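# Move three cartons into cart tray, close footlocker

## Task

Take all three cartons out of the footlocker and put them in the utility cart's upper tray, each lying flat on the tray floor (not upright on an end, not overhanging any tray edge). Then close the footlocker lid completely, without letting it drop from more than slightly open and without banging it. At the end, release everything and back away, with the robot upright and not leaning. Anything that stays in place only because the robot is holding it does not count.

## Robot and tools

Robot: a simulated Hello Robot Stretch 4 with a single arm. It has an omni-wheel base, a lift that rides up a mast, an arm that telescopes straight forward, a wrist with yaw, pitch and roll joints, and a two-finger gripper. It is about 1.6 m tall, and the base rim lies within 0.23 m of the base origin. A loose object may occasionally get a short push from outside.

Frames: the base frame has its origin on the floor under the base centre, with x ahead, y to the left and z up. The odometry frame is the base frame as it was at the scene's start. hand_pose is a point between the open fingertips (link pinch), given in the base frame. When all wrist joints are 0, its axes line up with the base frame. The printed position may be slightly wrong.

execute_actions: arguments are actions (a list with one action, or an empty list to just read the state) and cameras (a list from head_camera, head_left_camera, head_right_camera, wrist_camera, all; null or omitted gives all, [] gives none). An action holds base, joints or both, optionally with pace and contact_limits. Alternatively it holds only end_of_arm: "enable_torque", which re-powers a wrist or gripper motor that has switched off.
- base is an offset from where the base last measured itself, and it takes exactly one key. translate_m drives straight, forward positive, -2 to 2 m. strafe_m slides sideways, left positive, -2 to 2 m. rotate_rad turns in place, counter-clockwise positive, -3.2 to 3.2 rad.
- joints are absolute targets, each keyed by name and independent. lift_m is 0 to 1.2 m. arm_m is 0 to 0.55 m of extension. wrist_yaw_rad is -1.134 to 4.276: 0 points ahead, positive turns left, 3.14 is stowed back, and above 3.4 the arm may get in the way. wrist_pitch_rad is -1.117 to 4.259: 0 is level, 1.57 points down. wrist_roll_rad is -1.117 to 4.259: at 0 both fingers sit at the same height, and positive turns the gripper clockwise as seen from behind. gripper_m is the fingertip gap in metres, -0.038 to 0.141; values below 0 press the tips together. A joint counts as done within ±0.004 for lift, arm and gripper, ±0.02 for yaw and roll, and ±0.05 for pitch. A joint target beyond its range gets clamped and reported. Any other out-of-range value or an unknown key rejects the whole call.
- pace is "slow", "default", "fast" or "max". These give base speeds of 0.1, 0.3, 0.4 and 0.6 m/s and turn rates of 1, 2, 3 and 4 rad/s. When the lift is above 0.2 m, base speed is further reduced, down to 0.3 m/s and 1 rad/s at 1.2 m.
- contact_limits takes only arm_m, from 0 (gentlest) to 0.75 (firmest). The default is 0.5.
All motions in one action start together. A part left out of an action may keep driving toward its earlier target.

wait(seconds 0 to 10) sends no commands and returns the state and images. zoom_image(camera, region [x0,y0,x1,y1] in pixels, at most 504x504) enlarges part of the latest full image. read_manual gives only licence texts. finished_scene(scene) ends the scene once the last command is held, reports success, and cannot be undone. Replying without a tool call ends everything.

Cameras: head_camera looks forward and down from the mast top; to point it elsewhere, turn the base. head_left_camera and head_right_camera are steeper fisheyes that also show the base and arm. wrist_camera looks along the fingers, with the tips near the bottom of its image.

Results: joint_positions. base_status and joint_status report how each motion ended: done; off_target (stopped short, may still be pushing); contact_stop_at_<key> (hit something, target dropped, part may go slack); limit_stop_at_<name>, including tilt (leaning over 6 degrees, so lift, arm and wheels go slack) and own_body (self-collision; move away from the body); time_out; torque_fault (the wrist motor went limp and needs enable_torque). on_its_own lists things not commanded by this call, where "held at" is a target, not a position. lidar_m has 12 distances in 30-degree sectors counter-clockwise from straight ahead (4th left, 7th behind, 10th right). It covers roughly 0.15 m up to robot height, and "-" means nothing seen or closer than 0.25 m. wrist_depth_mm is a 7x7 grid of median depths, 100 to 2000 mm. base_odometry counts wheel rotation, so slip shows up as travel. If turned_by_wheels and turned_by_imu differ by more than about 0.1 rad, there was a collision or slip, and the heading is off by roughly that difference. base_tilt is in degrees, with forward and right positive. motor_effort is in percent, with the peak in brackets. For wheel_0 to wheel_2, positive means turning right. The effort of a level wrist's pitch motor moves away from 0 under a load.

Gripping: command a gap smaller than the object to squeeze. The object gets drawn toward the wrist by up to a third of the shortfall. Neither the reading nor done proves a grasp; a firm grip shows as a change in gripper effort. If the fingertips catch on a surface below them, raise the lift. To unfold at the start, send lift_m 0.4 and wrist_yaw_rad 0 together.

Avoid: driving or turning with more than 1 kg held while arm_m is above 0.2, especially at fast pace. Avoid hard or sustained pushes with the gripper high or with a high contact limit, and pressing the gripper into things with base or arm moves (this causes torque faults). Do not drop or slide cartons, let the lid drop, or bump the furniture. Lower the lid gently until it rests closed. Finish with the gripper open and the robot clear of the cart and footlocker.

Each tool is called after "Request:" in YAML: its name, and indented under it one key for each argument.

## Session

Request:
execute_actions:
  actions: []

Scene clock: 0.00 s.
base_odometry: x=+0.000 y=+0.000 heading=+0.000 (m, m, rad; odometry frame)
turned_by_wheels: +0.000 (rad since the last result)
turned_by_imu: +0.000 (rad since the last result)
base_tilt: forward=-0.4 right=+0.7 (deg)
lidar_m: 1.23 1.54 1.92 2.83 1.96 1.78 2.47 1.23 1.09 1.13 1.35 1.20
base_status: not commanded
joint_positions: lift_m=+0.159 arm_m=+0.003 wrist_yaw_rad=+3.081 wrist_pitch_rad=-0.005 wrist_roll_rad=-0.011 gripper_m=+0.057
joint_status: not commanded
motor_effort: lift_m=+18 arm_m=+0 wrist_yaw_rad=+2 wrist_pitch_rad=-6 wrist_roll_rad=-1 gripper_m=-3 wheel_0=+0 wheel_1=+0 wheel_2=+0 (%)
hand_pose: x=-0.1091 y=+0.1047 z=+0.3385 quat_wxyz=(+0.030, +0.002, -0.006, +1.000) (m; base frame)
wrist_depth_mm: - 137 - - - - - / 107 137 - - - - - / 111 137 - - - - - / 133 164 - - - - - / - - - - - 1756 1661 / 1255 1308 194 1366 200 1397 1366 / 878 809 878 146 866 917 931
pictures: head_camera, head_left_camera, head_right_camera, wrist_camera
Images, in order (width x height): head_camera 420x560, head_left_camera 420x672, head_right_camera 420x672, wrist_camera 616x392.

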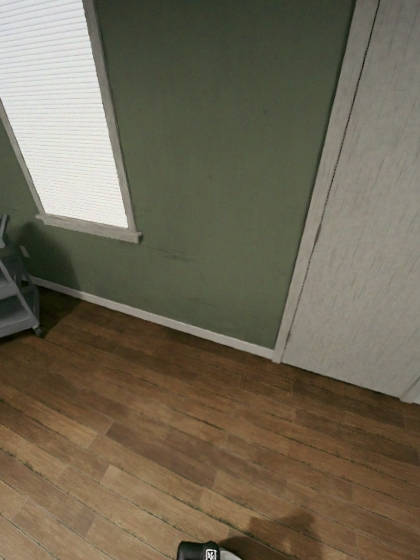

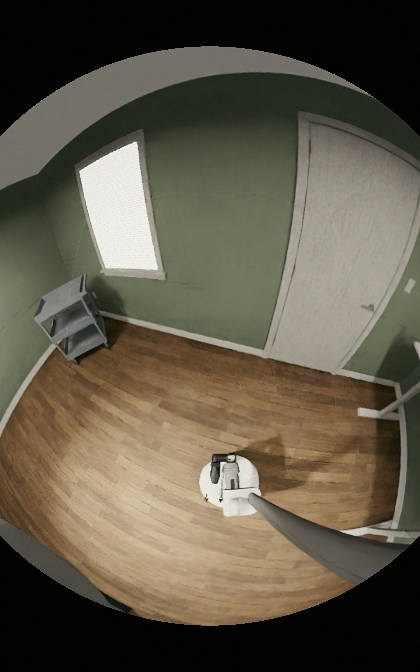

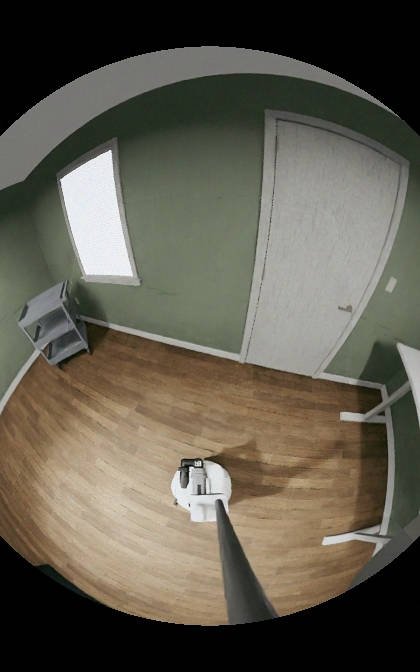

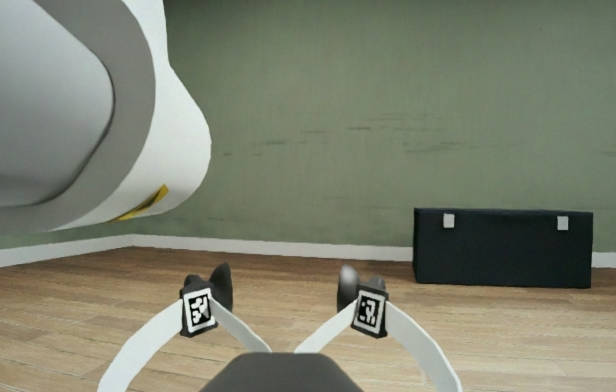

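Request:
execute_actions:
  actions:
    - {"base":{"rotate_rad":2.6},"joints":{"lift_m":0.5,"wrist_yaw_rad":0,"wrist_pitch_rad":1.57,"gripper_m":0.05},"pace":"fast"}

Scene clock: 3.93 s.
base_odometry: x=+0.000 y=+0.000 heading=+2.600 (m, m, rad; odometry frame)
turned_by_wheels: +2.600 (rad since the last result)
turned_by_imu: +2.603 (rad since the last result)
base_tilt: forward=-0.5 right=+0.7 (deg)
lidar_m: 1.78 2.48 2.11 1.09 1.09 1.32 1.22 1.25 1.53 1.91 2.86 1.99
base_status: done
joint_positions: lift_m=+0.202 arm_m=+0.003 wrist_yaw_rad=+2.554 wrist_pitch_rad=+0.524 wrist_roll_rad=-0.011 gripper_m=+0.050
joint_status: lift_m limit_stop_at_own_body (moved +0.043 of +0.341); wrist_yaw_rad limit_stop_at_own_body (moved -0.527 of -3.081); wrist_pitch_rad limit_stop_at_own_body (moved +0.529 of +1.575); the others done
on_its_own: wrist_yaw_rad is held at +2.554, not at your +0.000, since a limit_stop_at_own_body; wrist_pitch_rad is held at +0.523, not at your +1.570, since a limit_stop_at_own_body; lift_m is slack since a limit_stop_at_own_body (your +0.500 is given up); arm_m is slack since a limit_stop_at_own_body
motor_effort: lift_m=+18(24) arm_m=+0(0) wrist_yaw_rad=+2(5) wrist_pitch_rad=-3(7) wrist_roll_rad=-3(2) gripper_m=-3(3) wheel_0=+2(6) wheel_1=+2(7) wheel_2=+2(13) (%)
hand_pose: x=+0.0142 y=+0.2112 z=+0.2354 quat_wxyz=(+0.278, -0.250, +0.070, +0.925) (m; base frame)
wrist_depth_mm: 1138 1336 1618 - 1863 1661 1464 / 1205 1366 1537 1576 1661 1618 1464 / 1008 1025 1042 1060 1078 1118 1182 / 759 768 778 798 798 820 831 / 277 615 627 634 647 647 654 / 227 232 193 508 200 535 530 / 198 192 202 148 436 459 462
pictures: head_camera, head_left_camera, head_right_camera, wrist_camera
Images, in order (width x height): head_camera 420x560, head_left_camera 420x672, head_right_camera 420x672, wrist_camera 616x392.

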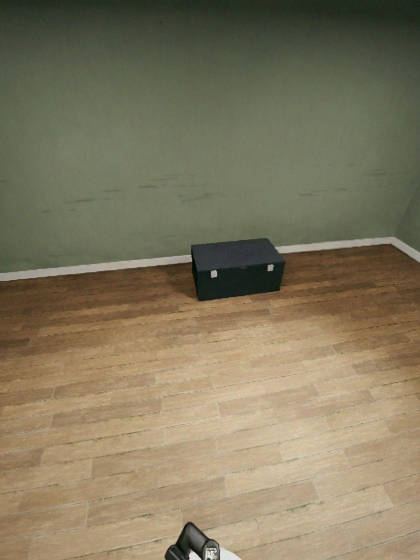

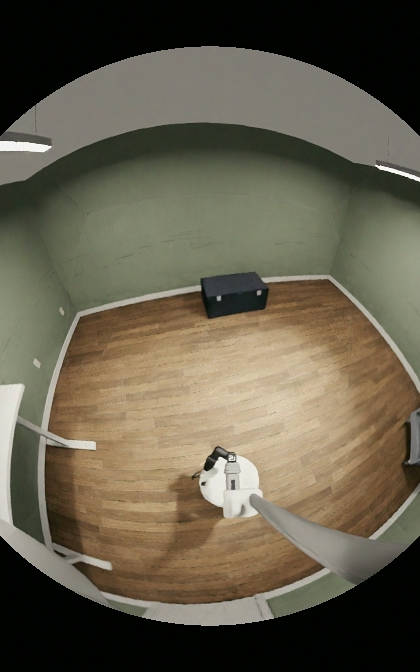

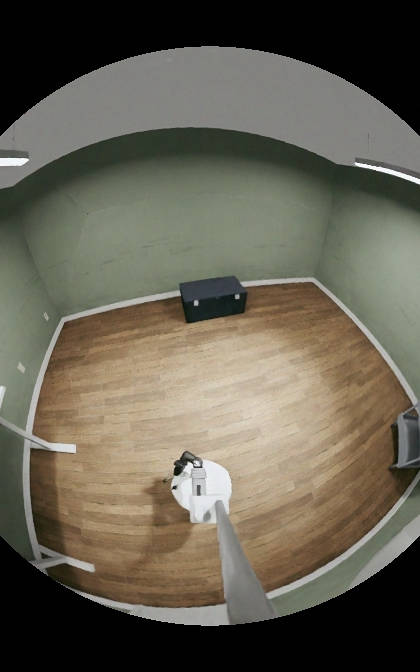

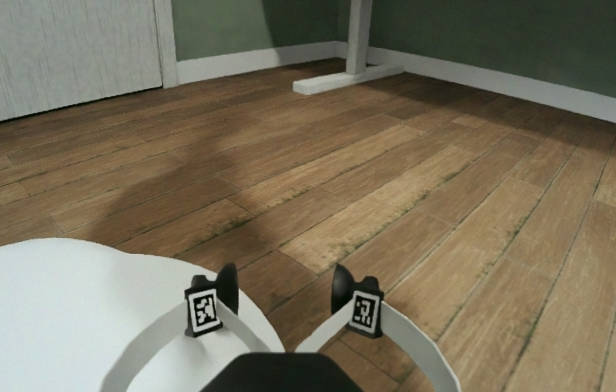

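Request:
zoom_image:
  camera: "head_camera"
  region: [170, 220, 310, 320]

Request:
execute_actions:
  actions:
    - {"joints":{"lift_m":0.5,"arm_m":0.0}}
  cameras: []

Request:
execute_actions:
  actions:
    - {"joints":{"wrist_yaw_rad":0,"wrist_pitch_rad":1.57,"wrist_roll_rad":0}}
  cameras: []

Region (170, 220, 310, 320) of head_camera's 420x560 image, scaled by 3.600, with more detail than that image has; it fills the top 360 rows of this view, and the rest is white.

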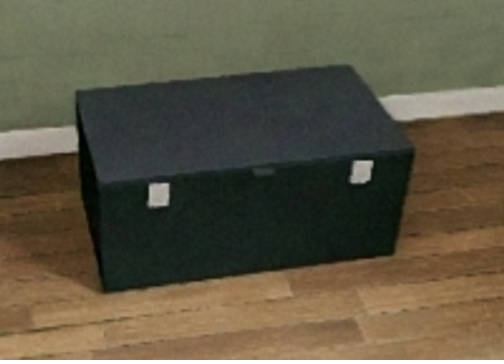

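Scene clock: 9.30 s.
base_odometry: x=+0.000 y=+0.000 heading=+2.600 (m, m, rad; odometry frame)
turned_by_wheels: +0.000 (rad since the last result)
turned_by_imu: -0.002 (rad since the last result)
base_tilt: forward=-0.5 right=+0.6 (deg)
lidar_m: 1.78 2.48 2.12 1.09 1.10 1.35 1.21 1.27 1.56 1.92 2.84 2.00
base_status: not commanded
joint_positions: lift_m=+0.500 arm_m=+0.003 wrist_yaw_rad=+2.554 wrist_pitch_rad=+0.524 wrist_roll_rad=-0.011 gripper_m=+0.050
joint_status: all done
joint sent to its limit — the command would take arm_m past its lower limit, so that joint was sent only as far as its limit.
on_its_own: wrist_yaw_rad is held at +2.554, not at your +0.000, since a limit_stop_at_own_body; wrist_pitch_rad is held at +0.523, not at your +1.570, since a limit_stop_at_own_body
motor_effort: lift_m=+23(25) arm_m=+0(0) wrist_yaw_rad=+2(3) wrist_pitch_rad=-4(5) wrist_roll_rad=-2(1) gripper_m=-4(2) wheel_0=+2(1) wheel_1=+2(2) wheel_2=+2(2) (%)
hand_pose: x=+0.0142 y=+0.2112 z=+0.5334 quat_wxyz=(+0.278, -0.250, +0.070, +0.925) (m; base frame)
wrist_depth_mm: 1138 1336 1618 - 1863 1618 1430 / 1205 1397 1708 - 1983 1708 1499 / 1281 1464 1756 1808 1863 1756 1576 / 1281 1336 1366 1397 1430 1464 1464 / 1060 1078 1098 1118 1138 1138 1160 / 878 904 193 891 200 931 946 / 768 741 768 148 768 798 820
pictures: none
No camera images: the call's "cameras" was empty. Leave "cameras" out to get every camera's image.

Scene clock: 11.37 s.
base_odometry: x=+0.000 y=+0.000 heading=+2.600 (m, m, rad; odometry frame)
turned_by_wheels: +0.000 (rad since the last result)
turned_by_imu: -0.001 (rad since the last result)
base_tilt: forward=-0.5 right=+0.7 (deg)
lidar_m: 1.79 2.48 2.12 1.08 1.10 1.35 1.21 1.25 1.53 1.93 2.84 2.02
base_status: not commanded
joint_positions: lift_m=+0.500 arm_m=+0.003 wrist_yaw_rad=+0.001 wrist_pitch_rad=+1.570 wrist_roll_rad=+0.000 gripper_m=+0.050
joint_status: all done
motor_effort: lift_m=+23(23) arm_m=+0(0) wrist_yaw_rad=+0(5) wrist_pitch_rad=+0(2) wrist_roll_rad=-1(2) gripper_m=-3(1) wheel_0=+1(1) wheel_1=+2(2) wheel_2=+2(2) (%)
hand_pose: x=+0.1739 y=-0.0874 z=+0.3893 quat_wxyz=(+0.707, +0.000, +0.707, +0.000) (m; base frame)
wrist_depth_mm: 591 603 609 615 621 627 634 / 591 603 609 615 621 627 640 / 591 603 609 615 621 627 634 / 597 603 609 609 621 627 640 / 597 397 399 402 621 627 634 / 591 392 193 397 200 634 640 / 389 389 394 148 413 627 640
pictures: none
No camera images: the call's "cameras" was empty. Leave "cameras" out to get every camera's image.

Request:
execute_actions:
  actions:
    - {"base":{"rotate_rad":0.22},"pace":"fast"}
  cameras: []

Request:
execute_actions:
  actions:
    - {"base":{"strafe_m":-0.57},"pace":"fast"}
  cameras: []

Request:
execute_actions:
  actions:
    - {"base":{"translate_m":1.0},"pace":"fast"}
  cameras: ["head_camera","head_left_camera"]

Scene clock: 17.03 s.
base_odometry: x=+0.000 y=+0.000 heading=+2.821 (m, m, rad; odometry frame)
turned_by_wheels: +0.220 (rad since the last result)
turned_by_imu: +0.219 (rad since the last result)
base_tilt: forward=-0.4 right=+0.8 (deg)
lidar_m: 1.78 2.57 1.13 1.08 1.13 1.27 1.21 1.31 1.86 2.10 2.99 1.84
base_status: done
joint_positions: lift_m=+0.500 arm_m=+0.003 wrist_yaw_rad=+0.000 wrist_pitch_rad=+1.570 wrist_roll_rad=+0.000 gripper_m=+0.050
joint_status: not commanded
motor_effort: lift_m=+23(23) arm_m=+0(0) wrist_yaw_rad=+0(1) wrist_pitch_rad=+1(2) wrist_roll_rad=+0(1) gripper_m=-5(5) wheel_0=+1(5) wheel_1=+2(7) wheel_2=+2(8) (%)
hand_pose: x=+0.1739 y=-0.0874 z=+0.3893 quat_wxyz=(+0.707, +0.000, +0.707, +0.000) (m; base frame)
wrist_depth_mm: 591 597 609 615 621 627 634 / 591 603 609 615 621 634 634 / 591 603 609 615 621 627 634 / 597 603 603 615 621 634 634 / 597 399 397 404 627 627 634 / 591 392 193 399 200 634 640 / 387 392 394 148 410 627 634
pictures: none
No camera images: the call's "cameras" was empty. Leave "cameras" out to get every camera's image.

Scene clock: 19.70 s.
base_odometry: x=+0.180 y=+0.541 heading=+2.821 (m, m, rad; odometry frame)
turned_by_wheels: +0.000 (rad since the last result)
turned_by_imu: -0.001 (rad since the last result)
base_tilt: forward=-0.4 right=+0.8 (deg)
lidar_m: 1.75 2.54 1.71 1.65 1.73 1.31 1.26 1.30 1.43 1.58 2.38 2.53
base_status: done
joint_positions: lift_m=+0.500 arm_m=+0.003 wrist_yaw_rad=+0.000 wrist_pitch_rad=+1.570 wrist_roll_rad=+0.000 gripper_m=+0.050
joint_status: not commanded
motor_effort: lift_m=+22(23) arm_m=+0(0) wrist_yaw_rad=+0(1) wrist_pitch_rad=+2(2) wrist_roll_rad=-1(0) gripper_m=-2(2) wheel_0=+1(10) wheel_1=+0(9) wheel_2=+1(5) (%)
hand_pose: x=+0.1739 y=-0.0874 z=+0.3894 quat_wxyz=(+0.707, +0.000, +0.707, +0.000) (m; base frame)
wrist_depth_mm: 597 603 609 615 621 634 634 / 597 597 609 609 621 634 634 / 591 603 609 615 621 627 634 / 591 597 609 615 621 627 640 / 597 397 399 404 621 627 634 / 591 392 193 399 200 627 640 / 387 389 394 148 413 627 640
pictures: none
No camera images: the call's "cameras" was empty. Leave "cameras" out to get every camera's image.

Scene clock: 23.57 s.
base_odometry: x=-0.769 y=+0.856 heading=+2.821 (m, m, rad; odometry frame)
turned_by_wheels: +0.000 (rad since the last result)
turned_by_imu: -0.002 (rad since the last result)
base_tilt: forward=-0.6 right=+0.7 (deg)
lidar_m: 0.75 0.80 2.13 1.70 1.73 2.30 2.25 2.08 2.07 2.28 2.02 0.80
base_status: done
joint_positions: lift_m=+0.500 arm_m=+0.003 wrist_yaw_rad=+0.000 wrist_pitch_rad=+1.570 wrist_roll_rad=+0.000 gripper_m=+0.050
joint_status: not commanded
motor_effort: lift_m=+22(22) arm_m=+0(0) wrist_yaw_rad=+0(1) wrist_pitch_rad=+1(2) wrist_roll_rad=-1(0) gripper_m=-1(3) wheel_0=-1(5) wheel_1=-1(6) wheel_2=+0(15) (%)
hand_pose: x=+0.1739 y=-0.0874 z=+0.3894 quat_wxyz=(+0.707, +0.000, +0.707, +0.000) (m; base frame)
wrist_depth_mm: 591 603 609 609 621 634 634 / 591 603 603 615 621 621 634 / 591 603 609 615 621 627 640 / 597 603 603 615 627 634 634 / 597 399 397 402 621 627 634 / 591 392 193 397 200 634 634 / 389 389 394 148 413 634 640
pictures: head_camera, head_left_camera
Images, in order (width x height): head_camera 420x560, head_left_camera 420x672.

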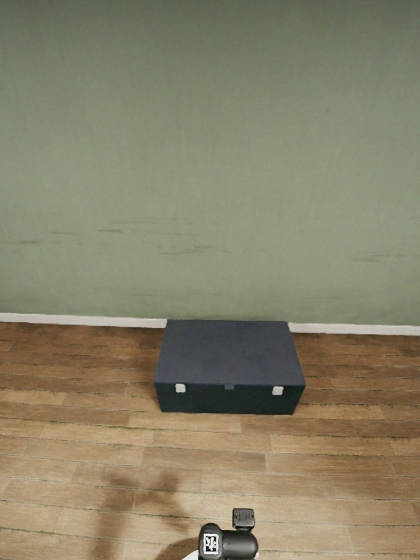

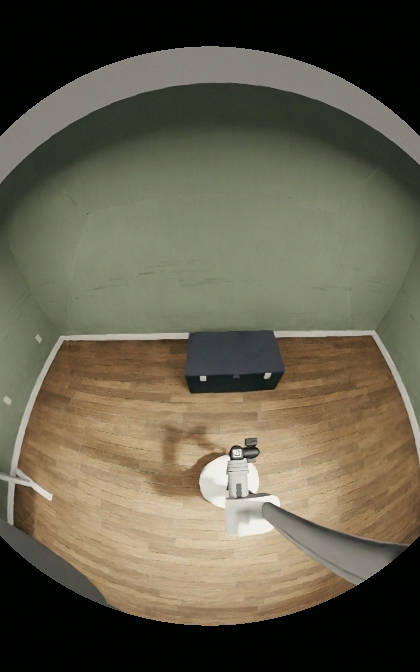

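Request:
execute_actions:
  actions:
    - {"base":{"rotate_rad":-0.04},"joints":{"lift_m":0.56}}
  cameras: []

Request:
execute_actions:
  actions:
    - {"base":{"strafe_m":0.03}}
  cameras: []

Request:
execute_actions:
  actions:
    - {"base":{"translate_m":0.48},"joints":{"arm_m":0.06}}
  cameras: ["head_camera","wrist_camera"]

Scene clock: 29.60 s.
base_odometry: x=-0.769 y=+0.856 heading=+2.781 (m, m, rad; odometry frame)
turned_by_wheels: -0.040 (rad since the last result)
turned_by_imu: -0.042 (rad since the last result)
base_tilt: forward=-0.4 right=+0.7 (deg)
lidar_m: 0.75 0.77 2.07 1.93 1.70 2.34 2.25 2.08 2.07 2.30 2.12 0.82
base_status: done
joint_positions: lift_m=+0.560 arm_m=+0.003 wrist_yaw_rad=+0.000 wrist_pitch_rad=+1.570 wrist_roll_rad=+0.000 gripper_m=+0.050
joint_status: all done
motor_effort: lift_m=+23(23) arm_m=+0(0) wrist_yaw_rad=+0(0) wrist_pitch_rad=+3(0) wrist_roll_rad=+0(0) gripper_m=-2(3) wheel_0=+1(1) wheel_1=+1(2) wheel_2=+0(3) (%)
hand_pose: x=+0.1739 y=-0.0874 z=+0.4493 quat_wxyz=(+0.707, +0.000, +0.707, +0.000) (m; base frame)
wrist_depth_mm: 647 654 668 676 683 691 699 / 647 661 668 683 683 691 699 / 647 661 668 676 683 691 699 / 654 654 661 676 683 691 699 / 647 459 455 462 683 699 699 / 647 452 193 459 200 699 699 / 647 449 455 148 473 691 699
pictures: none
No camera images: the call's "cameras" was empty. Leave "cameras" out to get every camera's image.

Scene clock: 30.53 s.
base_odometry: x=-0.780 y=+0.828 heading=+2.781 (m, m, rad; odometry frame)
turned_by_wheels: +0.000 (rad since the last result)
turned_by_imu: +0.000 (rad since the last result)
base_tilt: forward=-0.5 right=+0.7 (deg)
lidar_m: 0.75 0.80 2.06 1.97 1.66 2.27 2.25 2.11 2.10 2.32 2.10 0.83
base_status: done
joint_positions: lift_m=+0.560 arm_m=+0.003 wrist_yaw_rad=+0.000 wrist_pitch_rad=+1.570 wrist_roll_rad=+0.000 gripper_m=+0.050
joint_status: not commanded
motor_effort: lift_m=+23(23) arm_m=+0(0) wrist_yaw_rad=+1(1) wrist_pitch_rad=+1(2) wrist_roll_rad=+0(0) gripper_m=-3(6) wheel_0=+2(6) wheel_1=+1(7) wheel_2=+0(1) (%)
hand_pose: x=+0.1739 y=-0.0874 z=+0.4493 quat_wxyz=(+0.707, +0.000, +0.707, +0.000) (m; base frame)
wrist_depth_mm: 654 654 668 676 683 691 699 / 647 661 668 676 683 691 699 / 647 661 668 676 691 691 699 / 654 661 668 676 683 691 699 / 654 459 459 462 683 691 707 / 654 449 193 459 200 691 707 / 654 445 452 148 473 691 699
pictures: none
No camera images: the call's "cameras" was empty. Leave "cameras" out to get every camera's image.

Scene clock: 33.60 s.
base_odometry: x=-1.229 y=+0.997 heading=+2.781 (m, m, rad; odometry frame)
turned_by_wheels: +0.000 (rad since the last result)
turned_by_imu: -0.002 (rad since the last result)
base_tilt: forward=-0.3 right=+0.7 (deg)
lidar_m: 0.30 0.30 0.42 2.40 1.88 2.27 2.76 2.42 2.44 2.32 0.45 0.31
base_status: done
joint_positions: lift_m=+0.560 arm_m=+0.059 wrist_yaw_rad=+0.000 wrist_pitch_rad=+1.570 wrist_roll_rad=+0.000 gripper_m=+0.050
joint_status: all done
motor_effort: lift_m=+22(23) arm_m=+8(8) wrist_yaw_rad=+2(1) wrist_pitch_rad=+2(2) wrist_roll_rad=-1(1) gripper_m=-3(3) wheel_0=+0(5) wheel_1=-2(6) wheel_2=+2(15) (%)
hand_pose: x=+0.2298 y=-0.0874 z=+0.4494 quat_wxyz=(+0.707, +0.000, +0.707, +0.000) (m; base frame)
wrist_depth_mm: 310 314 317 320 327 329 332 / 310 314 319 320 324 329 332 / 310 315 319 324 327 330 332 / 654 661 668 676 676 683 699 / 654 661 508 676 683 691 699 / 654 455 193 462 200 691 699 / 647 449 455 148 591 691 699
pictures: head_camera, wrist_camera
Images, in order (width x height): head_camera 420x560, wrist_camera 616x392.

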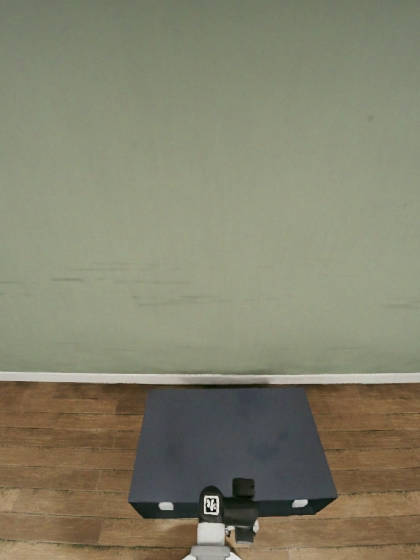

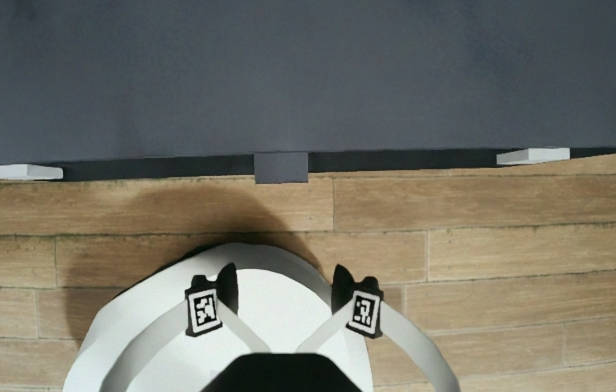

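Request:
execute_actions:
  actions:
    - {"base":{"translate_m":0.045},"joints":{"arm_m":0.11,"gripper_m":0.09},"pace":"slow"}
  cameras: []

Request:
execute_actions:
  actions:
    - {"base":{"strafe_m":0.006},"joints":{"lift_m":0.49},"pace":"slow"}
  cameras: ["wrist_camera"]

Scene clock: 38.87 s.
base_odometry: x=-1.271 y=+1.013 heading=+2.781 (m, m, rad; odometry frame)
turned_by_wheels: +0.000 (rad since the last result)
turned_by_imu: -0.002 (rad since the last result)
base_tilt: forward=-0.4 right=+0.7 (deg)
lidar_m: 0.25 0.26 0.36 2.38 1.92 2.30 2.80 2.46 2.44 2.30 0.40 0.25
base_status: done
joint_positions: lift_m=+0.560 arm_m=+0.109 wrist_yaw_rad=+0.000 wrist_pitch_rad=+1.570 wrist_roll_rad=+0.000 gripper_m=+0.090
joint_status: all done
motor_effort: lift_m=+22(23) arm_m=+8(8) wrist_yaw_rad=+1(1) wrist_pitch_rad=+3(0) wrist_roll_rad=-1(0) gripper_m=-4(6) wheel_0=+2(4) wheel_1=+1(2) wheel_2=-2(3) (%)
hand_pose: x=+0.2797 y=-0.0874 z=+0.4494 quat_wxyz=(+0.707, +0.000, +0.707, +0.000) (m; base frame)
wrist_depth_mm: 309 314 317 322 325 327 330 / 310 314 317 322 325 329 332 / 310 314 319 322 325 329 332 / 312 314 319 320 325 329 332 / 310 315 319 322 327 330 353 / 654 654 459 500 206 699 691 / 654 452 455 145 683 699 699
pictures: none
No camera images: the call's "cameras" was empty. Leave "cameras" out to get every camera's image.

Scene clock: 40.33 s.
base_odometry: x=-1.273 y=+1.008 heading=+2.781 (m, m, rad; odometry frame)
turned_by_wheels: +0.000 (rad since the last result)
turned_by_imu: -0.001 (rad since the last result)
base_tilt: forward=-0.4 right=+0.7 (deg)
lidar_m: 0.26 0.27 0.36 2.37 1.90 2.28 2.80 2.47 2.44 2.33 0.39 0.30
base_status: done
joint_positions: lift_m=+0.490 arm_m=+0.109 wrist_yaw_rad=+0.000 wrist_pitch_rad=+1.570 wrist_roll_rad=+0.000 gripper_m=+0.090
joint_status: all done
motor_effort: lift_m=+13(22) arm_m=+8(8) wrist_yaw_rad=+1(2) wrist_pitch_rad=+2(0) wrist_roll_rad=+0(0) gripper_m=-2(2) wheel_0=-1(3) wheel_1=+0(5) wheel_2=+0(4) (%)
hand_pose: x=+0.2797 y=-0.0874 z=+0.3801 quat_wxyz=(+0.707, +0.000, +0.707, +0.000) (m; base frame)
wrist_depth_mm: 243 246 249 252 254 257 259 / 243 246 249 252 255 258 260 / 243 246 249 252 254 257 260 / 244 246 250 252 256 258 260 / 244 247 250 252 255 259 260 / 585 247 251 264 206 621 627 / 585 384 384 145 609 621 627
pictures: wrist_camera
Images, in order (width x height): wrist_camera 616x392.

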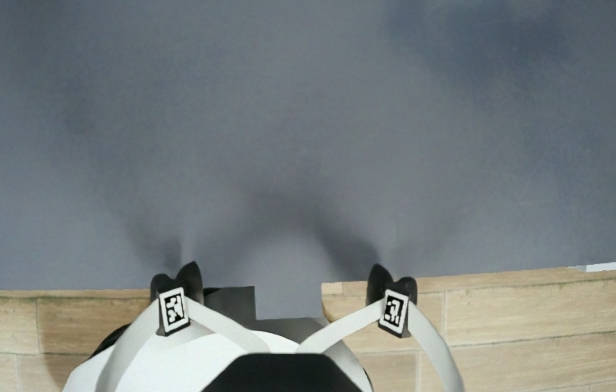

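Request:
execute_actions:
  actions:
    - {"joints":{"arm_m":0.098,"gripper_m":0.07},"pace":"slow"}
  cameras: []

Request:
execute_actions:
  actions:
    - {"joints":{"lift_m":0.45},"pace":"slow"}
  cameras: ["wrist_camera"]

Scene clock: 44.70 s.
base_odometry: x=-1.273 y=+1.008 heading=+2.781 (m, m, rad; odometry frame)
turned_by_wheels: +0.000 (rad since the last result)
turned_by_imu: -0.002 (rad since the last result)
base_tilt: forward=-0.4 right=+0.7 (deg)
lidar_m: 0.25 0.26 0.36 2.39 1.92 2.28 2.80 2.46 2.43 2.32 0.37 0.28
base_status: not commanded
joint_positions: lift_m=+0.490 arm_m=+0.099 wrist_yaw_rad=+0.000 wrist_pitch_rad=+1.570 wrist_roll_rad=+0.000 gripper_m=+0.070
joint_status: all done
motor_effort: lift_m=+13(13) arm_m=-8(8) wrist_yaw_rad=+0(2) wrist_pitch_rad=+3(1) wrist_roll_rad=+1(0) gripper_m=-3(3) wheel_0=-1(1) wheel_1=+0(0) wheel_2=+0(0) (%)
hand_pose: x=+0.2706 y=-0.0874 z=+0.3801 quat_wxyz=(+0.707, +0.000, +0.707, +0.000) (m; base frame)
wrist_depth_mm: 243 246 249 252 255 257 260 / 244 246 249 252 255 258 260 / 244 247 249 252 255 258 259 / 244 247 250 252 255 258 260 / 244 247 250 252 255 259 262 / 585 591 211 402 200 621 627 / 585 384 387 145 609 621 627
pictures: none
No camera images: the call's "cameras" was empty. Leave "cameras" out to get every camera's image.

Scene clock: 45.67 s.
base_odometry: x=-1.273 y=+1.007 heading=+2.781 (m, m, rad; odometry frame)
turned_by_wheels: +0.000 (rad since the last result)
turned_by_imu: -0.001 (rad since the last result)
base_tilt: forward=-0.5 right=+0.6 (deg)
lidar_m: 0.25 0.26 0.38 2.40 1.92 2.30 2.79 2.48 2.43 2.33 0.40 0.30
base_status: not commanded
joint_positions: lift_m=+0.461 arm_m=+0.099 wrist_yaw_rad=-0.003 wrist_pitch_rad=+1.584 wrist_roll_rad=-0.002 gripper_m=+0.070
joint_status: lift_m contact_stop (moved -0.029 of -0.040)
on_its_own: lift_m is slack since a contact_stop (your +0.450 is given up); wrist_pitch_rad is at rest, and its effort (-41) is outside its rest range (-23 to +23)
motor_effort: lift_m=+18(17) arm_m=-4(8) wrist_yaw_rad=+9(13) wrist_pitch_rad=-41(51) wrist_roll_rad=+5(4) gripper_m=-5(3) wheel_0=+1(2) wheel_1=+1(1) wheel_2=-5(5) (%)
hand_pose: x=+0.2656 y=-0.0874 z=+0.3510 quat_wxyz=(+0.702, +0.000, +0.712, +0.000) (m; base frame)
wrist_depth_mm: 211 213 216 218 220 224 225 / 211 214 216 219 222 224 226 / 212 215 217 220 223 225 227 / 213 216 218 220 224 226 228 / 214 216 220 221 224 228 591 / 559 477 211 373 200 591 597 / 559 355 357 145 585 591 603
pictures: wrist_camera
Images, in order (width x height): wrist_camera 616x392.

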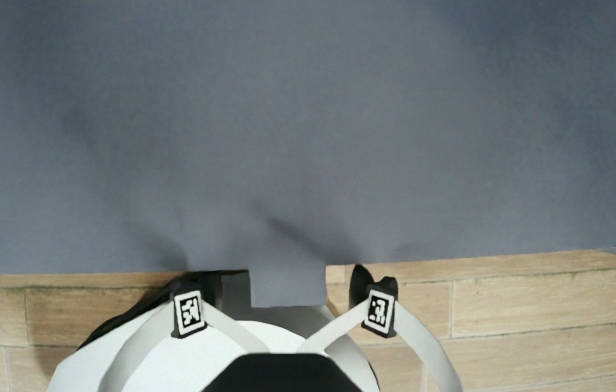

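Pad caught the lid edge. Raise, retract a bit, lower.

Request:
execute_actions:
  actions:
    - {"joints":{"lift_m":0.48,"arm_m":0.088,"wrist_pitch_rad":1.57},"pace":"slow"}
  cameras: []

Request:
execute_actions:
  actions:
    - {"joints":{"lift_m":0.445},"pace":"slow"}
  cameras: ["wrist_camera"]

Scene clock: 48.33 s.
base_odometry: x=-1.273 y=+1.007 heading=+2.781 (m, m, rad; odometry frame)
turned_by_wheels: +0.000 (rad since the last result)
turned_by_imu: -0.001 (rad since the last result)
base_tilt: forward=-0.5 right=+0.7 (deg)
lidar_m: 0.27 0.25 0.36 2.38 1.91 2.28 2.78 2.45 2.44 2.31 0.38 0.30
base_status: not commanded
joint_positions: lift_m=+0.480 arm_m=+0.089 wrist_yaw_rad=+0.000 wrist_pitch_rad=+1.571 wrist_roll_rad=+0.000 gripper_m=+0.070
joint_status: all done
motor_effort: lift_m=+23(23) arm_m=-8(8) wrist_yaw_rad=+3(8) wrist_pitch_rad=-1(39) wrist_roll_rad=+0(3) gripper_m=-1(3) wheel_0=+1(1) wheel_1=+1(1) wheel_2=-3(5) (%)
hand_pose: x=+0.2603 y=-0.0874 z=+0.3693 quat_wxyz=(+0.707, +0.000, +0.707, +0.000) (m; base frame)
wrist_depth_mm: 233 235 238 241 244 247 249 / 233 235 238 241 244 247 249 / 233 236 238 241 243 247 250 / 233 236 238 241 244 247 250 / 234 237 240 243 245 609 615 / 574 580 210 418 200 603 615 / 574 373 375 145 603 609 615
pictures: none
No camera images: the call's "cameras" was empty. Leave "cameras" out to get every camera's image.

Scene clock: 49.47 s.
base_odometry: x=-1.273 y=+1.007 heading=+2.781 (m, m, rad; odometry frame)
turned_by_wheels: +0.000 (rad since the last result)
turned_by_imu: +0.000 (rad since the last result)
base_tilt: forward=-0.2 right=+0.7 (deg)
lidar_m: 0.25 0.25 0.36 2.38 1.90 2.27 2.79 2.48 2.45 2.32 0.37 0.30
base_status: not commanded
joint_positions: lift_m=+0.445 arm_m=+0.089 wrist_yaw_rad=+0.000 wrist_pitch_rad=+1.571 wrist_roll_rad=+0.000 gripper_m=+0.070
joint_status: all done
motor_effort: lift_m=+12(22) arm_m=-8(8) wrist_yaw_rad=+3(2) wrist_pitch_rad=-5(5) wrist_roll_rad=-1(1) gripper_m=-3(2) wheel_0=+1(0) wheel_1=+1(1) wheel_2=-3(3) (%)
hand_pose: x=+0.2600 y=-0.0874 z=+0.3352 quat_wxyz=(+0.707, +0.000, +0.707, +0.000) (m; base frame)
wrist_depth_mm: 200 202 204 206 208 211 213 / 200 202 204 206 208 211 213 / 200 202 204 206 209 212 213 / 200 202 205 207 210 212 213 / 201 202 206 208 210 213 580 / 544 512 210 345 200 574 580 / 539 340 343 145 564 574 580
pictures: wrist_camera
Images, in order (width x height): wrist_camera 616x392.

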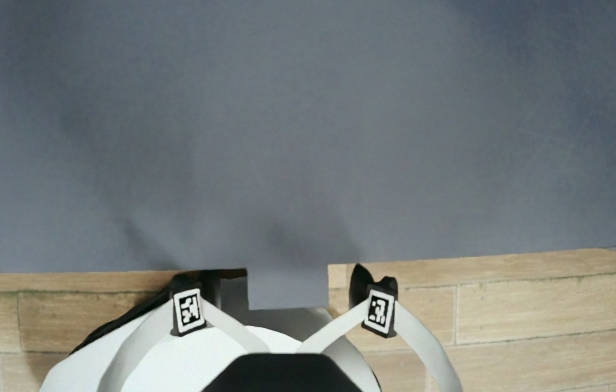

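Request:
execute_actions:
  actions:
    - {"joints":{"gripper_m":-0.018,"lift_m":0.44}}
  cameras: ["wrist_camera"]

Scene clock: 53.50 s.
base_odometry: x=-1.273 y=+1.007 heading=+2.781 (m, m, rad; odometry frame)
turned_by_wheels: +0.000 (rad since the last result)
turned_by_imu: -0.002 (rad since the last result)
base_tilt: forward=-0.4 right=+0.8 (deg)
lidar_m: 0.25 0.25 0.37 2.38 1.89 2.27 2.79 2.48 2.40 2.32 0.38 0.30
base_status: not commanded
joint_positions: lift_m=+0.440 arm_m=+0.089 wrist_yaw_rad=+0.001 wrist_pitch_rad=+1.569 wrist_roll_rad=-0.001 gripper_m=-0.017
joint_status: all done
motor_effort: lift_m=+18(19) arm_m=-8(8) wrist_yaw_rad=-2(3) wrist_pitch_rad=+2(3) wrist_roll_rad=+0(0) gripper_m=-25(29) wheel_0=-1(0) wheel_1=+1(1) wheel_2=-3(3) (%)
hand_pose: x=+0.2608 y=-0.0874 z=+0.3297 quat_wxyz=(+0.708, -0.001, +0.707, +0.001) (m; base frame)
wrist_depth_mm: 185 187 189 191 194 196 - / 185 187 189 191 193 195 197 / 184 186 189 190 193 195 197 / 184 186 188 190 192 195 196 / 183 185 187 190 192 195 196 / 535 462 198 200 182 564 574 / 535 330 336 141 564 564 574
pictures: wrist_camera
Images, in order (width x height): wrist_camera 616x392.

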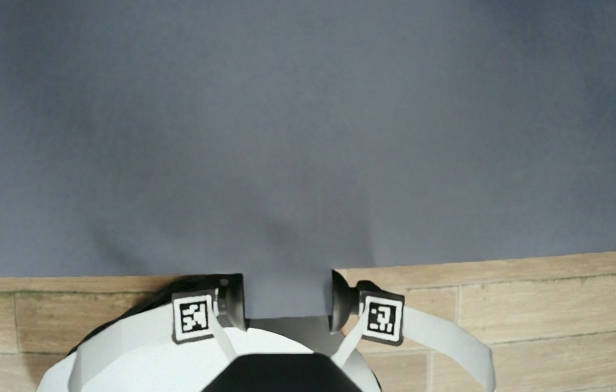

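Request:
execute_actions:
  actions:
    - {"joints":{"arm_m":0.037,"lift_m":0.518,"wrist_pitch_rad":1.35},"pace":"slow"}
  cameras: ["wrist_camera"]

Request:
execute_actions:
  actions:
    - {"joints":{"arm_m":0.007,"lift_m":0.579,"wrist_pitch_rad":1.15},"pace":"slow"}
  cameras: ["wrist_camera"]

Scene clock: 62.43 s.
base_odometry: x=-1.273 y=+1.008 heading=+2.781 (m, m, rad; odometry frame)
turned_by_wheels: +0.000 (rad since the last result)
turned_by_imu: -0.002 (rad since the last result)
base_tilt: forward=-0.4 right=+0.7 (deg)
lidar_m: 0.26 0.28 0.38 2.39 1.91 2.27 2.78 2.47 2.43 2.32 0.37 0.27
base_status: not commanded
joint_positions: lift_m=+0.517 arm_m=+0.039 wrist_yaw_rad=+0.004 wrist_pitch_rad=+1.343 wrist_roll_rad=-0.001 gripper_m=-0.017
joint_status: all done
motor_effort: lift_m=+26(28) arm_m=-11(12) wrist_yaw_rad=-11(16) wrist_pitch_rad=+20(84) wrist_roll_rad=+1(2) gripper_m=-21(27) wheel_0=+0(1) wheel_1=+0(1) wheel_2=+3(7) (%)
hand_pose: x=+0.2755 y=-0.0871 z=+0.4145 quat_wxyz=(+0.783, -0.002, +0.622, +0.002) (m; base frame)
wrist_depth_mm: 253 257 259 263 266 272 276 / 236 237 240 242 246 250 254 / 217 220 223 223 227 229 233 / 202 204 206 208 211 213 216 / 193 196 198 200 202 205 213 / 591 296 193 199 181 627 640 / 580 399 402 137 609 609 615
pictures: wrist_camera
Images, in order (width x height): wrist_camera 616x392.

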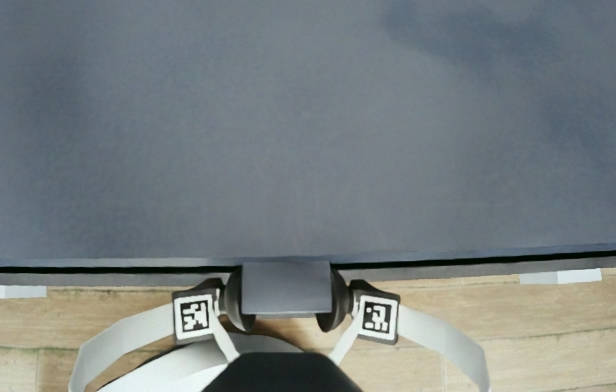

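Scene clock: 63.83 s.
base_odometry: x=-1.273 y=+1.008 heading=+2.781 (m, m, rad; odometry frame)
turned_by_wheels: +0.000 (rad since the last result)
turned_by_imu: -0.001 (rad since the last result)
base_tilt: forward=-0.4 right=+0.8 (deg)
lidar_m: 0.25 0.28 0.36 2.39 1.91 2.28 2.81 2.48 2.44 2.31 0.37 0.28
base_status: not commanded
joint_positions: lift_m=+0.578 arm_m=+0.009 wrist_yaw_rad=+0.004 wrist_pitch_rad=+1.147 wrist_roll_rad=+0.000 gripper_m=-0.017
joint_status: all done
motor_effort: lift_m=+27(28) arm_m=-11(12) wrist_yaw_rad=-9(19) wrist_pitch_rad=+8(77) wrist_roll_rad=+0(0) gripper_m=-22(22) wheel_0=-1(1) wheel_1=-1(1) wheel_2=+3(6) (%)
hand_pose: x=+0.2988 y=-0.0870 z=+0.4935 quat_wxyz=(+0.840, -0.001, +0.543, +0.002) (m; base frame)
wrist_depth_mm: 407 418 418 421 436 452 459 / 325 325 327 329 336 343 355 / 262 263 264 267 272 274 279 / 220 221 224 226 228 230 232 / 200 202 202 203 208 214 496 / 603 668 191 205 184 683 517 / 347 462 413 145 661 615 676
pictures: wrist_camera
Images, in order (width x height): wrist_camera 616x392.

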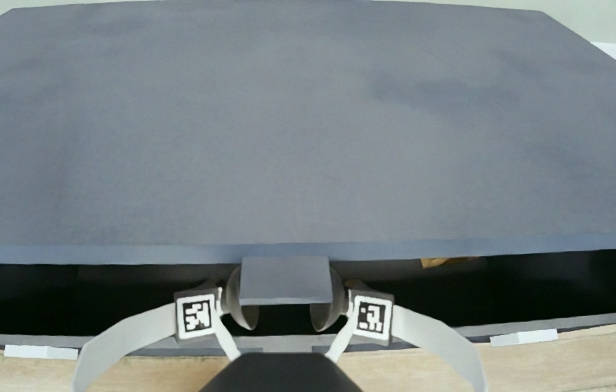

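Request:
execute_actions:
  actions:
    - {"joints":{"arm_m":0.006,"lift_m":0.607,"wrist_pitch_rad":1.07},"pace":"default"}
  cameras: []

Request:
execute_actions:
  actions:
    - {"joints":{"arm_m":0.004,"lift_m":0.631,"wrist_pitch_rad":0.98},"pace":"default"}
  cameras: []

Request:
execute_actions:
  actions:
    - {"joints":{"arm_m":0.004,"lift_m":0.647,"wrist_pitch_rad":0.87},"pace":"default"}
  cameras: ["wrist_camera"]

Scene clock: 68.43 s.
base_odometry: x=-1.273 y=+1.007 heading=+2.781 (m, m, rad; odometry frame)
turned_by_wheels: +0.000 (rad since the last result)
turned_by_imu: -0.002 (rad since the last result)
base_tilt: forward=-0.5 right=+0.6 (deg)
lidar_m: 0.25 0.26 0.37 2.40 1.93 2.26 2.80 2.46 2.45 2.33 0.39 0.27
base_status: not commanded
joint_positions: lift_m=+0.606 arm_m=+0.007 wrist_yaw_rad=-0.001 wrist_pitch_rad=+1.076 wrist_roll_rad=+0.000 gripper_m=-0.018
joint_status: all done
motor_effort: lift_m=+24(27) arm_m=-5(10) wrist_yaw_rad=+3(9) wrist_pitch_rad=-18(32) wrist_roll_rad=+1(1) gripper_m=-11(20) wheel_0=+0(1) wheel_1=+0(0) wheel_2=-2(3) (%)
hand_pose: x=+0.3147 y=-0.0875 z=+0.5308 quat_wxyz=(+0.859, +0.000, +0.513, +0.000) (m; base frame)
wrist_depth_mm: 788 778 798 809 809 842 866 / 415 410 410 410 418 436 452 / 291 290 291 294 300 303 309 / 224 226 228 230 232 234 236 / 202 206 205 204 691 634 492 / 609 699 184 191 723 707 525 / 597 256 661 168 274 661 525
pictures: none
No camera images: the call's "cameras" was empty. Leave "cameras" out to get every camera's image.

Scene clock: 69.30 s.
base_odometry: x=-1.273 y=+1.007 heading=+2.781 (m, m, rad; odometry frame)
turned_by_wheels: +0.000 (rad since the last result)
turned_by_imu: +0.000 (rad since the last result)
base_tilt: forward=-0.5 right=+0.8 (deg)
lidar_m: 0.25 0.25 0.38 2.36 1.92 2.30 2.76 2.47 2.45 2.32 0.38 0.29
base_status: not commanded
joint_positions: lift_m=+0.631 arm_m=+0.005 wrist_yaw_rad=+0.000 wrist_pitch_rad=+0.987 wrist_roll_rad=+0.000 gripper_m=-0.018
joint_status: all done
motor_effort: lift_m=+24(24) arm_m=-6(7) wrist_yaw_rad=+3(6) wrist_pitch_rad=-19(29) wrist_roll_rad=+0(1) gripper_m=-10(9) wheel_0=+0(0) wheel_1=+0(0) wheel_2=-2(2) (%)
hand_pose: x=+0.3351 y=-0.0875 z=+0.5681 quat_wxyz=(+0.881, +0.000, +0.474, +0.000) (m; base frame)
wrist_depth_mm: 750 759 768 778 788 788 809 / 831 842 866 866 878 878 917 / 387 382 382 384 389 397 407 / 254 255 256 257 259 262 263 / 210 211 213 214 222 609 512 / 615 654 184 200 707 668 525 / 609 410 699 168 433 683 535
pictures: none
No camera images: the call's "cameras" was empty. Leave "cameras" out to get every camera's image.

Scene clock: 70.03 s.
base_odometry: x=-1.273 y=+1.007 heading=+2.781 (m, m, rad; odometry frame)
turned_by_wheels: +0.000 (rad since the last result)
turned_by_imu: +0.000 (rad since the last result)
base_tilt: forward=-0.5 right=+0.8 (deg)
lidar_m: 0.25 0.27 0.36 2.38 1.92 2.29 2.78 2.45 2.43 2.30 0.38 0.29
base_status: not commanded
joint_positions: lift_m=+0.646 arm_m=+0.005 wrist_yaw_rad=-0.001 wrist_pitch_rad=+0.876 wrist_roll_rad=+0.000 gripper_m=-0.018
joint_status: all done
motor_effort: lift_m=+25(26) arm_m=-6(5) wrist_yaw_rad=+3(5) wrist_pitch_rad=-19(32) wrist_roll_rad=+0(1) gripper_m=-13(11) wheel_0=+0(1) wheel_1=+0(0) wheel_2=-2(2) (%)
hand_pose: x=+0.3606 y=-0.0875 z=+0.6030 quat_wxyz=(+0.906, +0.000, +0.424, +0.000) (m; base frame)
wrist_depth_mm: 699 715 723 741 741 741 759 / 778 798 809 831 831 842 842 / 866 891 904 917 931 946 976 / 317 317 319 319 317 317 317 / 212 215 218 220 227 229 569 / 621 691 184 200 732 676 539 / 609 382 723 167 415 654 530
pictures: wrist_camera
Images, in order (width x height): wrist_camera 616x392.

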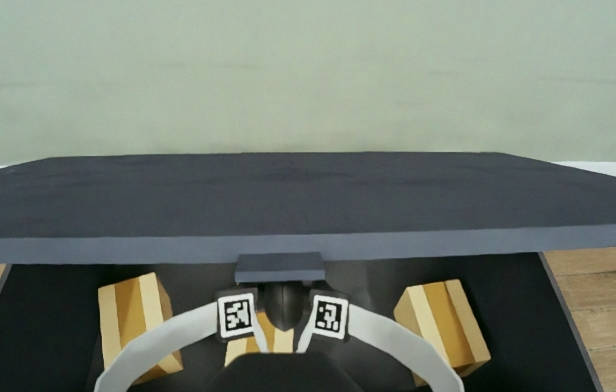

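Request:
execute_actions:
  actions:
    - {"joints":{"arm_m":0.017,"lift_m":0.652,"wrist_pitch_rad":0.72},"pace":"slow"}
  cameras: ["wrist_camera"]

Request:
execute_actions:
  actions:
    - {"joints":{"arm_m":0.041,"lift_m":0.655,"wrist_pitch_rad":0.56},"pace":"slow"}
  cameras: ["wrist_camera","head_left_camera"]

Scene clock: 79.33 s.
base_odometry: x=-1.273 y=+1.007 heading=+2.781 (m, m, rad; odometry frame)
turned_by_wheels: +0.000 (rad since the last result)
turned_by_imu: -0.002 (rad since the last result)
base_tilt: forward=-0.3 right=+0.6 (deg)
lidar_m: 0.25 0.27 0.36 2.38 1.90 2.27 2.79 2.45 2.44 2.32 0.40 0.30
base_status: not commanded
joint_positions: lift_m=+0.652 arm_m=+0.015 wrist_yaw_rad=-0.001 wrist_pitch_rad=+0.727 wrist_roll_rad=+0.000 gripper_m=-0.018
joint_status: all done
motor_effort: lift_m=+24(25) arm_m=+9(8) wrist_yaw_rad=+4(4) wrist_pitch_rad=-22(23) wrist_roll_rad=+0(0) gripper_m=-10(12) wheel_0=+0(0) wheel_1=+0(0) wheel_2=-2(2) (%)
hand_pose: x=+0.4017 y=-0.0876 z=+0.6380 quat_wxyz=(+0.935, +0.000, +0.355, +0.000) (m; base frame)
wrist_depth_mm: 640 654 668 676 676 691 707 / 707 715 732 750 750 759 768 / 788 798 820 831 842 854 866 / 904 917 931 931 946 960 991 / 208 211 214 218 223 268 1025 / 621 759 185 202 798 715 946 / 615 399 798 167 439 668 554
pictures: wrist_camera
Images, in order (width x height): wrist_camera 616x392.

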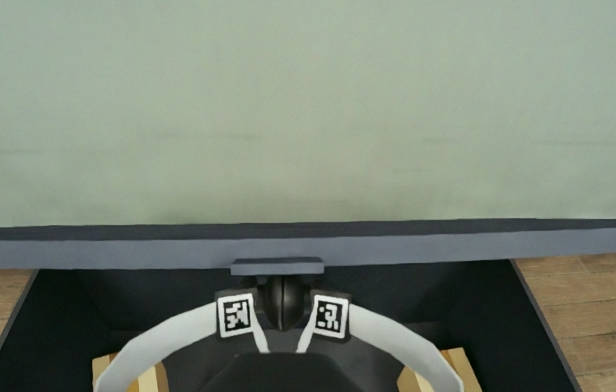

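Scene clock: 80.60 s.
base_odometry: x=-1.273 y=+1.007 heading=+2.781 (m, m, rad; odometry frame)
turned_by_wheels: +0.000 (rad since the last result)
turned_by_imu: -0.001 (rad since the last result)
base_tilt: forward=-0.4 right=+0.8 (deg)
lidar_m: 0.25 0.26 0.37 2.37 1.89 2.29 2.80 2.46 2.43 2.33 0.39 0.28
base_status: not commanded
joint_positions: lift_m=+0.655 arm_m=+0.039 wrist_yaw_rad=-0.001 wrist_pitch_rad=+0.565 wrist_roll_rad=+0.000 gripper_m=-0.018
joint_status: all done
motor_effort: lift_m=+24(24) arm_m=+9(9) wrist_yaw_rad=+4(4) wrist_pitch_rad=-15(25) wrist_roll_rad=+1(0) gripper_m=-9(12) wheel_0=+0(0) wheel_1=+0(0) wheel_2=-2(2) (%)
hand_pose: x=+0.4538 y=-0.0877 z=+0.6782 quat_wxyz=(+0.960, +0.000, +0.279, +0.000) (m; base frame)
wrist_depth_mm: 597 603 621 627 634 640 654 / 640 654 661 676 683 691 699 / 699 707 715 741 750 759 768 / 768 768 788 798 809 842 842 / 209 213 217 219 224 238 258 / 488 480 184 202 413 654 1025 / 621 392 661 167 421 683 946
pictures: head_left_camera, wrist_camera
Images, in order (width x height): head_left_camera 420x672, wrist_camera 616x392.

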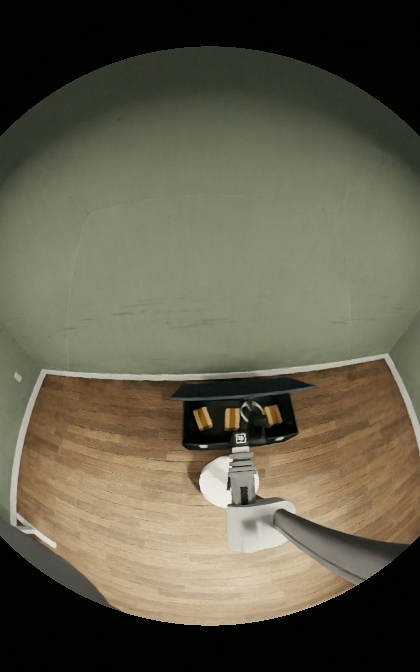

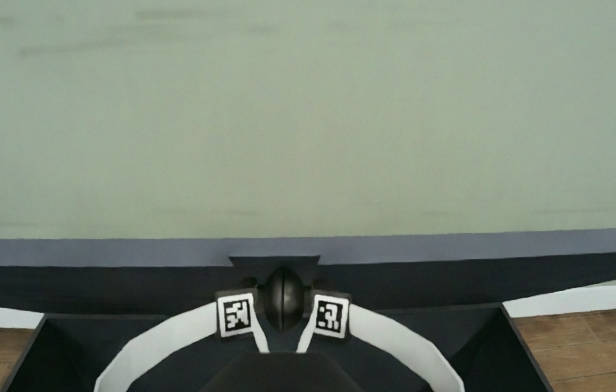

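Working well. Continue.

Request:
execute_actions:
  actions:
    - {"joints":{"arm_m":0.077,"lift_m":0.652,"wrist_pitch_rad":0.42},"pace":"slow"}
  cameras: []

Request:
execute_actions:
  actions:
    - {"joints":{"arm_m":0.121,"lift_m":0.638,"wrist_pitch_rad":0.28},"pace":"slow"}
  cameras: []

Request:
execute_actions:
  actions:
    - {"joints":{"arm_m":0.179,"lift_m":0.616,"wrist_pitch_rad":0.15},"pace":"slow"}
  cameras: ["wrist_camera","head_left_camera"]

Scene clock: 84.67 s.
base_odometry: x=-1.273 y=+1.007 heading=+2.781 (m, m, rad; odometry frame)
turned_by_wheels: +0.000 (rad since the last result)
turned_by_imu: -0.002 (rad since the last result)
base_tilt: forward=-0.4 right=+0.6 (deg)
lidar_m: 0.25 0.27 0.37 2.40 1.92 2.25 2.79 2.47 2.45 2.32 0.37 0.25
base_status: not commanded
joint_positions: lift_m=+0.652 arm_m=+0.075 wrist_yaw_rad=-0.001 wrist_pitch_rad=+0.424 wrist_roll_rad=+0.000 gripper_m=-0.018
joint_status: all done
motor_effort: lift_m=+14(23) arm_m=+9(9) wrist_yaw_rad=+5(5) wrist_pitch_rad=-13(26) wrist_roll_rad=-1(0) gripper_m=-12(10) wheel_0=+0(0) wheel_1=+0(0) wheel_2=-2(2) (%)
hand_pose: x=+0.5092 y=-0.0877 z=+0.7118 quat_wxyz=(+0.978, +0.000, +0.211, +0.000) (m; base frame)
wrist_depth_mm: 559 569 574 585 597 609 609 / 591 603 609 621 627 640 647 / 627 634 654 654 676 683 691 / 676 676 699 707 715 732 750 / 213 216 216 220 228 235 240 / 263 264 184 202 266 303 320 / 357 238 364 167 260 442 504
pictures: none
No camera images: the call's "cameras" was empty. Leave "cameras" out to get every camera's image.

Scene clock: 86.27 s.
base_odometry: x=-1.273 y=+1.007 heading=+2.781 (m, m, rad; odometry frame)
turned_by_wheels: +0.000 (rad since the last result)
turned_by_imu: -0.001 (rad since the last result)
base_tilt: forward=-0.4 right=+0.6 (deg)
lidar_m: 0.25 0.26 0.36 2.39 1.91 2.26 2.79 2.47 2.43 2.31 0.39 0.27
base_status: not commanded
joint_positions: lift_m=+0.638 arm_m=+0.119 wrist_yaw_rad=-0.001 wrist_pitch_rad=+0.283 wrist_roll_rad=+0.000 gripper_m=-0.018
joint_status: all done
motor_effort: lift_m=+13(13) arm_m=+9(10) wrist_yaw_rad=+4(4) wrist_pitch_rad=-8(21) wrist_roll_rad=-1(1) gripper_m=-9(12) wheel_0=+0(1) wheel_1=+0(0) wheel_2=-3(2) (%)
hand_pose: x=+0.5673 y=-0.0877 z=+0.7360 quat_wxyz=(+0.990, +0.000, +0.141, +0.000) (m; base frame)
wrist_depth_mm: 525 535 549 554 564 569 580 / 549 554 569 574 585 591 603 / 569 580 591 603 615 621 634 / 597 603 615 621 634 647 661 / 215 219 221 223 231 236 241 / 237 239 184 202 248 265 273 / 268 205 274 167 222 307 319
pictures: none
No camera images: the call's "cameras" was empty. Leave "cameras" out to get every camera's image.

Scene clock: 88.07 s.
base_odometry: x=-1.273 y=+1.007 heading=+2.781 (m, m, rad; odometry frame)
turned_by_wheels: +0.000 (rad since the last result)
turned_by_imu: -0.001 (rad since the last result)
base_tilt: forward=-0.4 right=+0.7 (deg)
lidar_m: 0.25 0.26 0.37 2.39 1.91 2.24 2.80 2.49 2.44 2.32 0.38 0.28
base_status: not commanded
joint_positions: lift_m=+0.616 arm_m=+0.178 wrist_yaw_rad=-0.001 wrist_pitch_rad=+0.153 wrist_roll_rad=+0.000 gripper_m=-0.018
joint_status: all done
motor_effort: lift_m=+13(12) arm_m=+8(8) wrist_yaw_rad=+4(4) wrist_pitch_rad=-8(19) wrist_roll_rad=+0(0) gripper_m=-11(10) wheel_0=+0(0) wheel_1=+0(0) wheel_2=-2(2) (%)
hand_pose: x=+0.6335 y=-0.0877 z=+0.7508 quat_wxyz=(+0.997, +0.000, +0.076, +0.000) (m; base frame)
wrist_depth_mm: 492 500 508 517 525 535 544 / 504 512 521 530 539 544 554 / 512 525 530 544 554 559 569 / 525 535 539 549 559 569 580 / 217 221 223 227 233 239 243 / 228 230 184 201 242 251 256 / 241 193 246 167 209 266 273
pictures: head_left_camera, wrist_camera
Images, in order (width x height): head_left_camera 420x672, wrist_camera 616x392.

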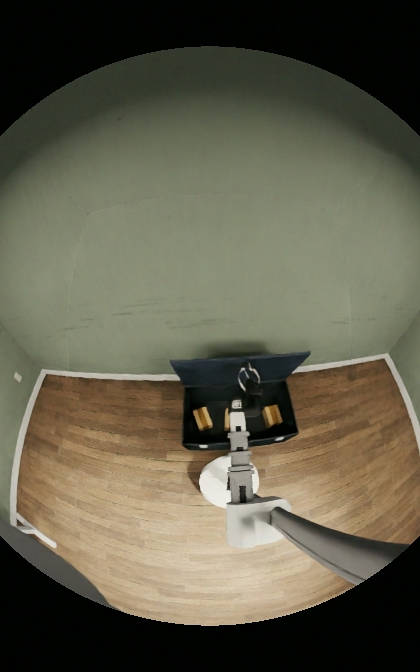

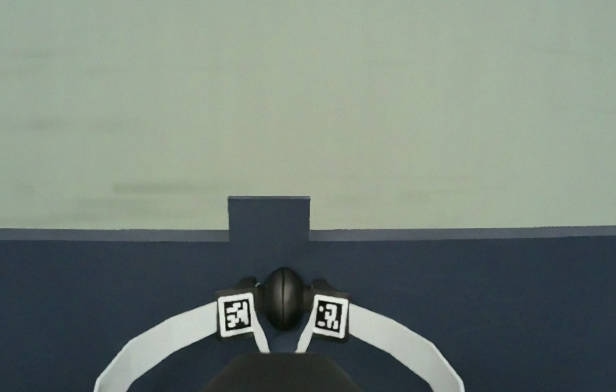

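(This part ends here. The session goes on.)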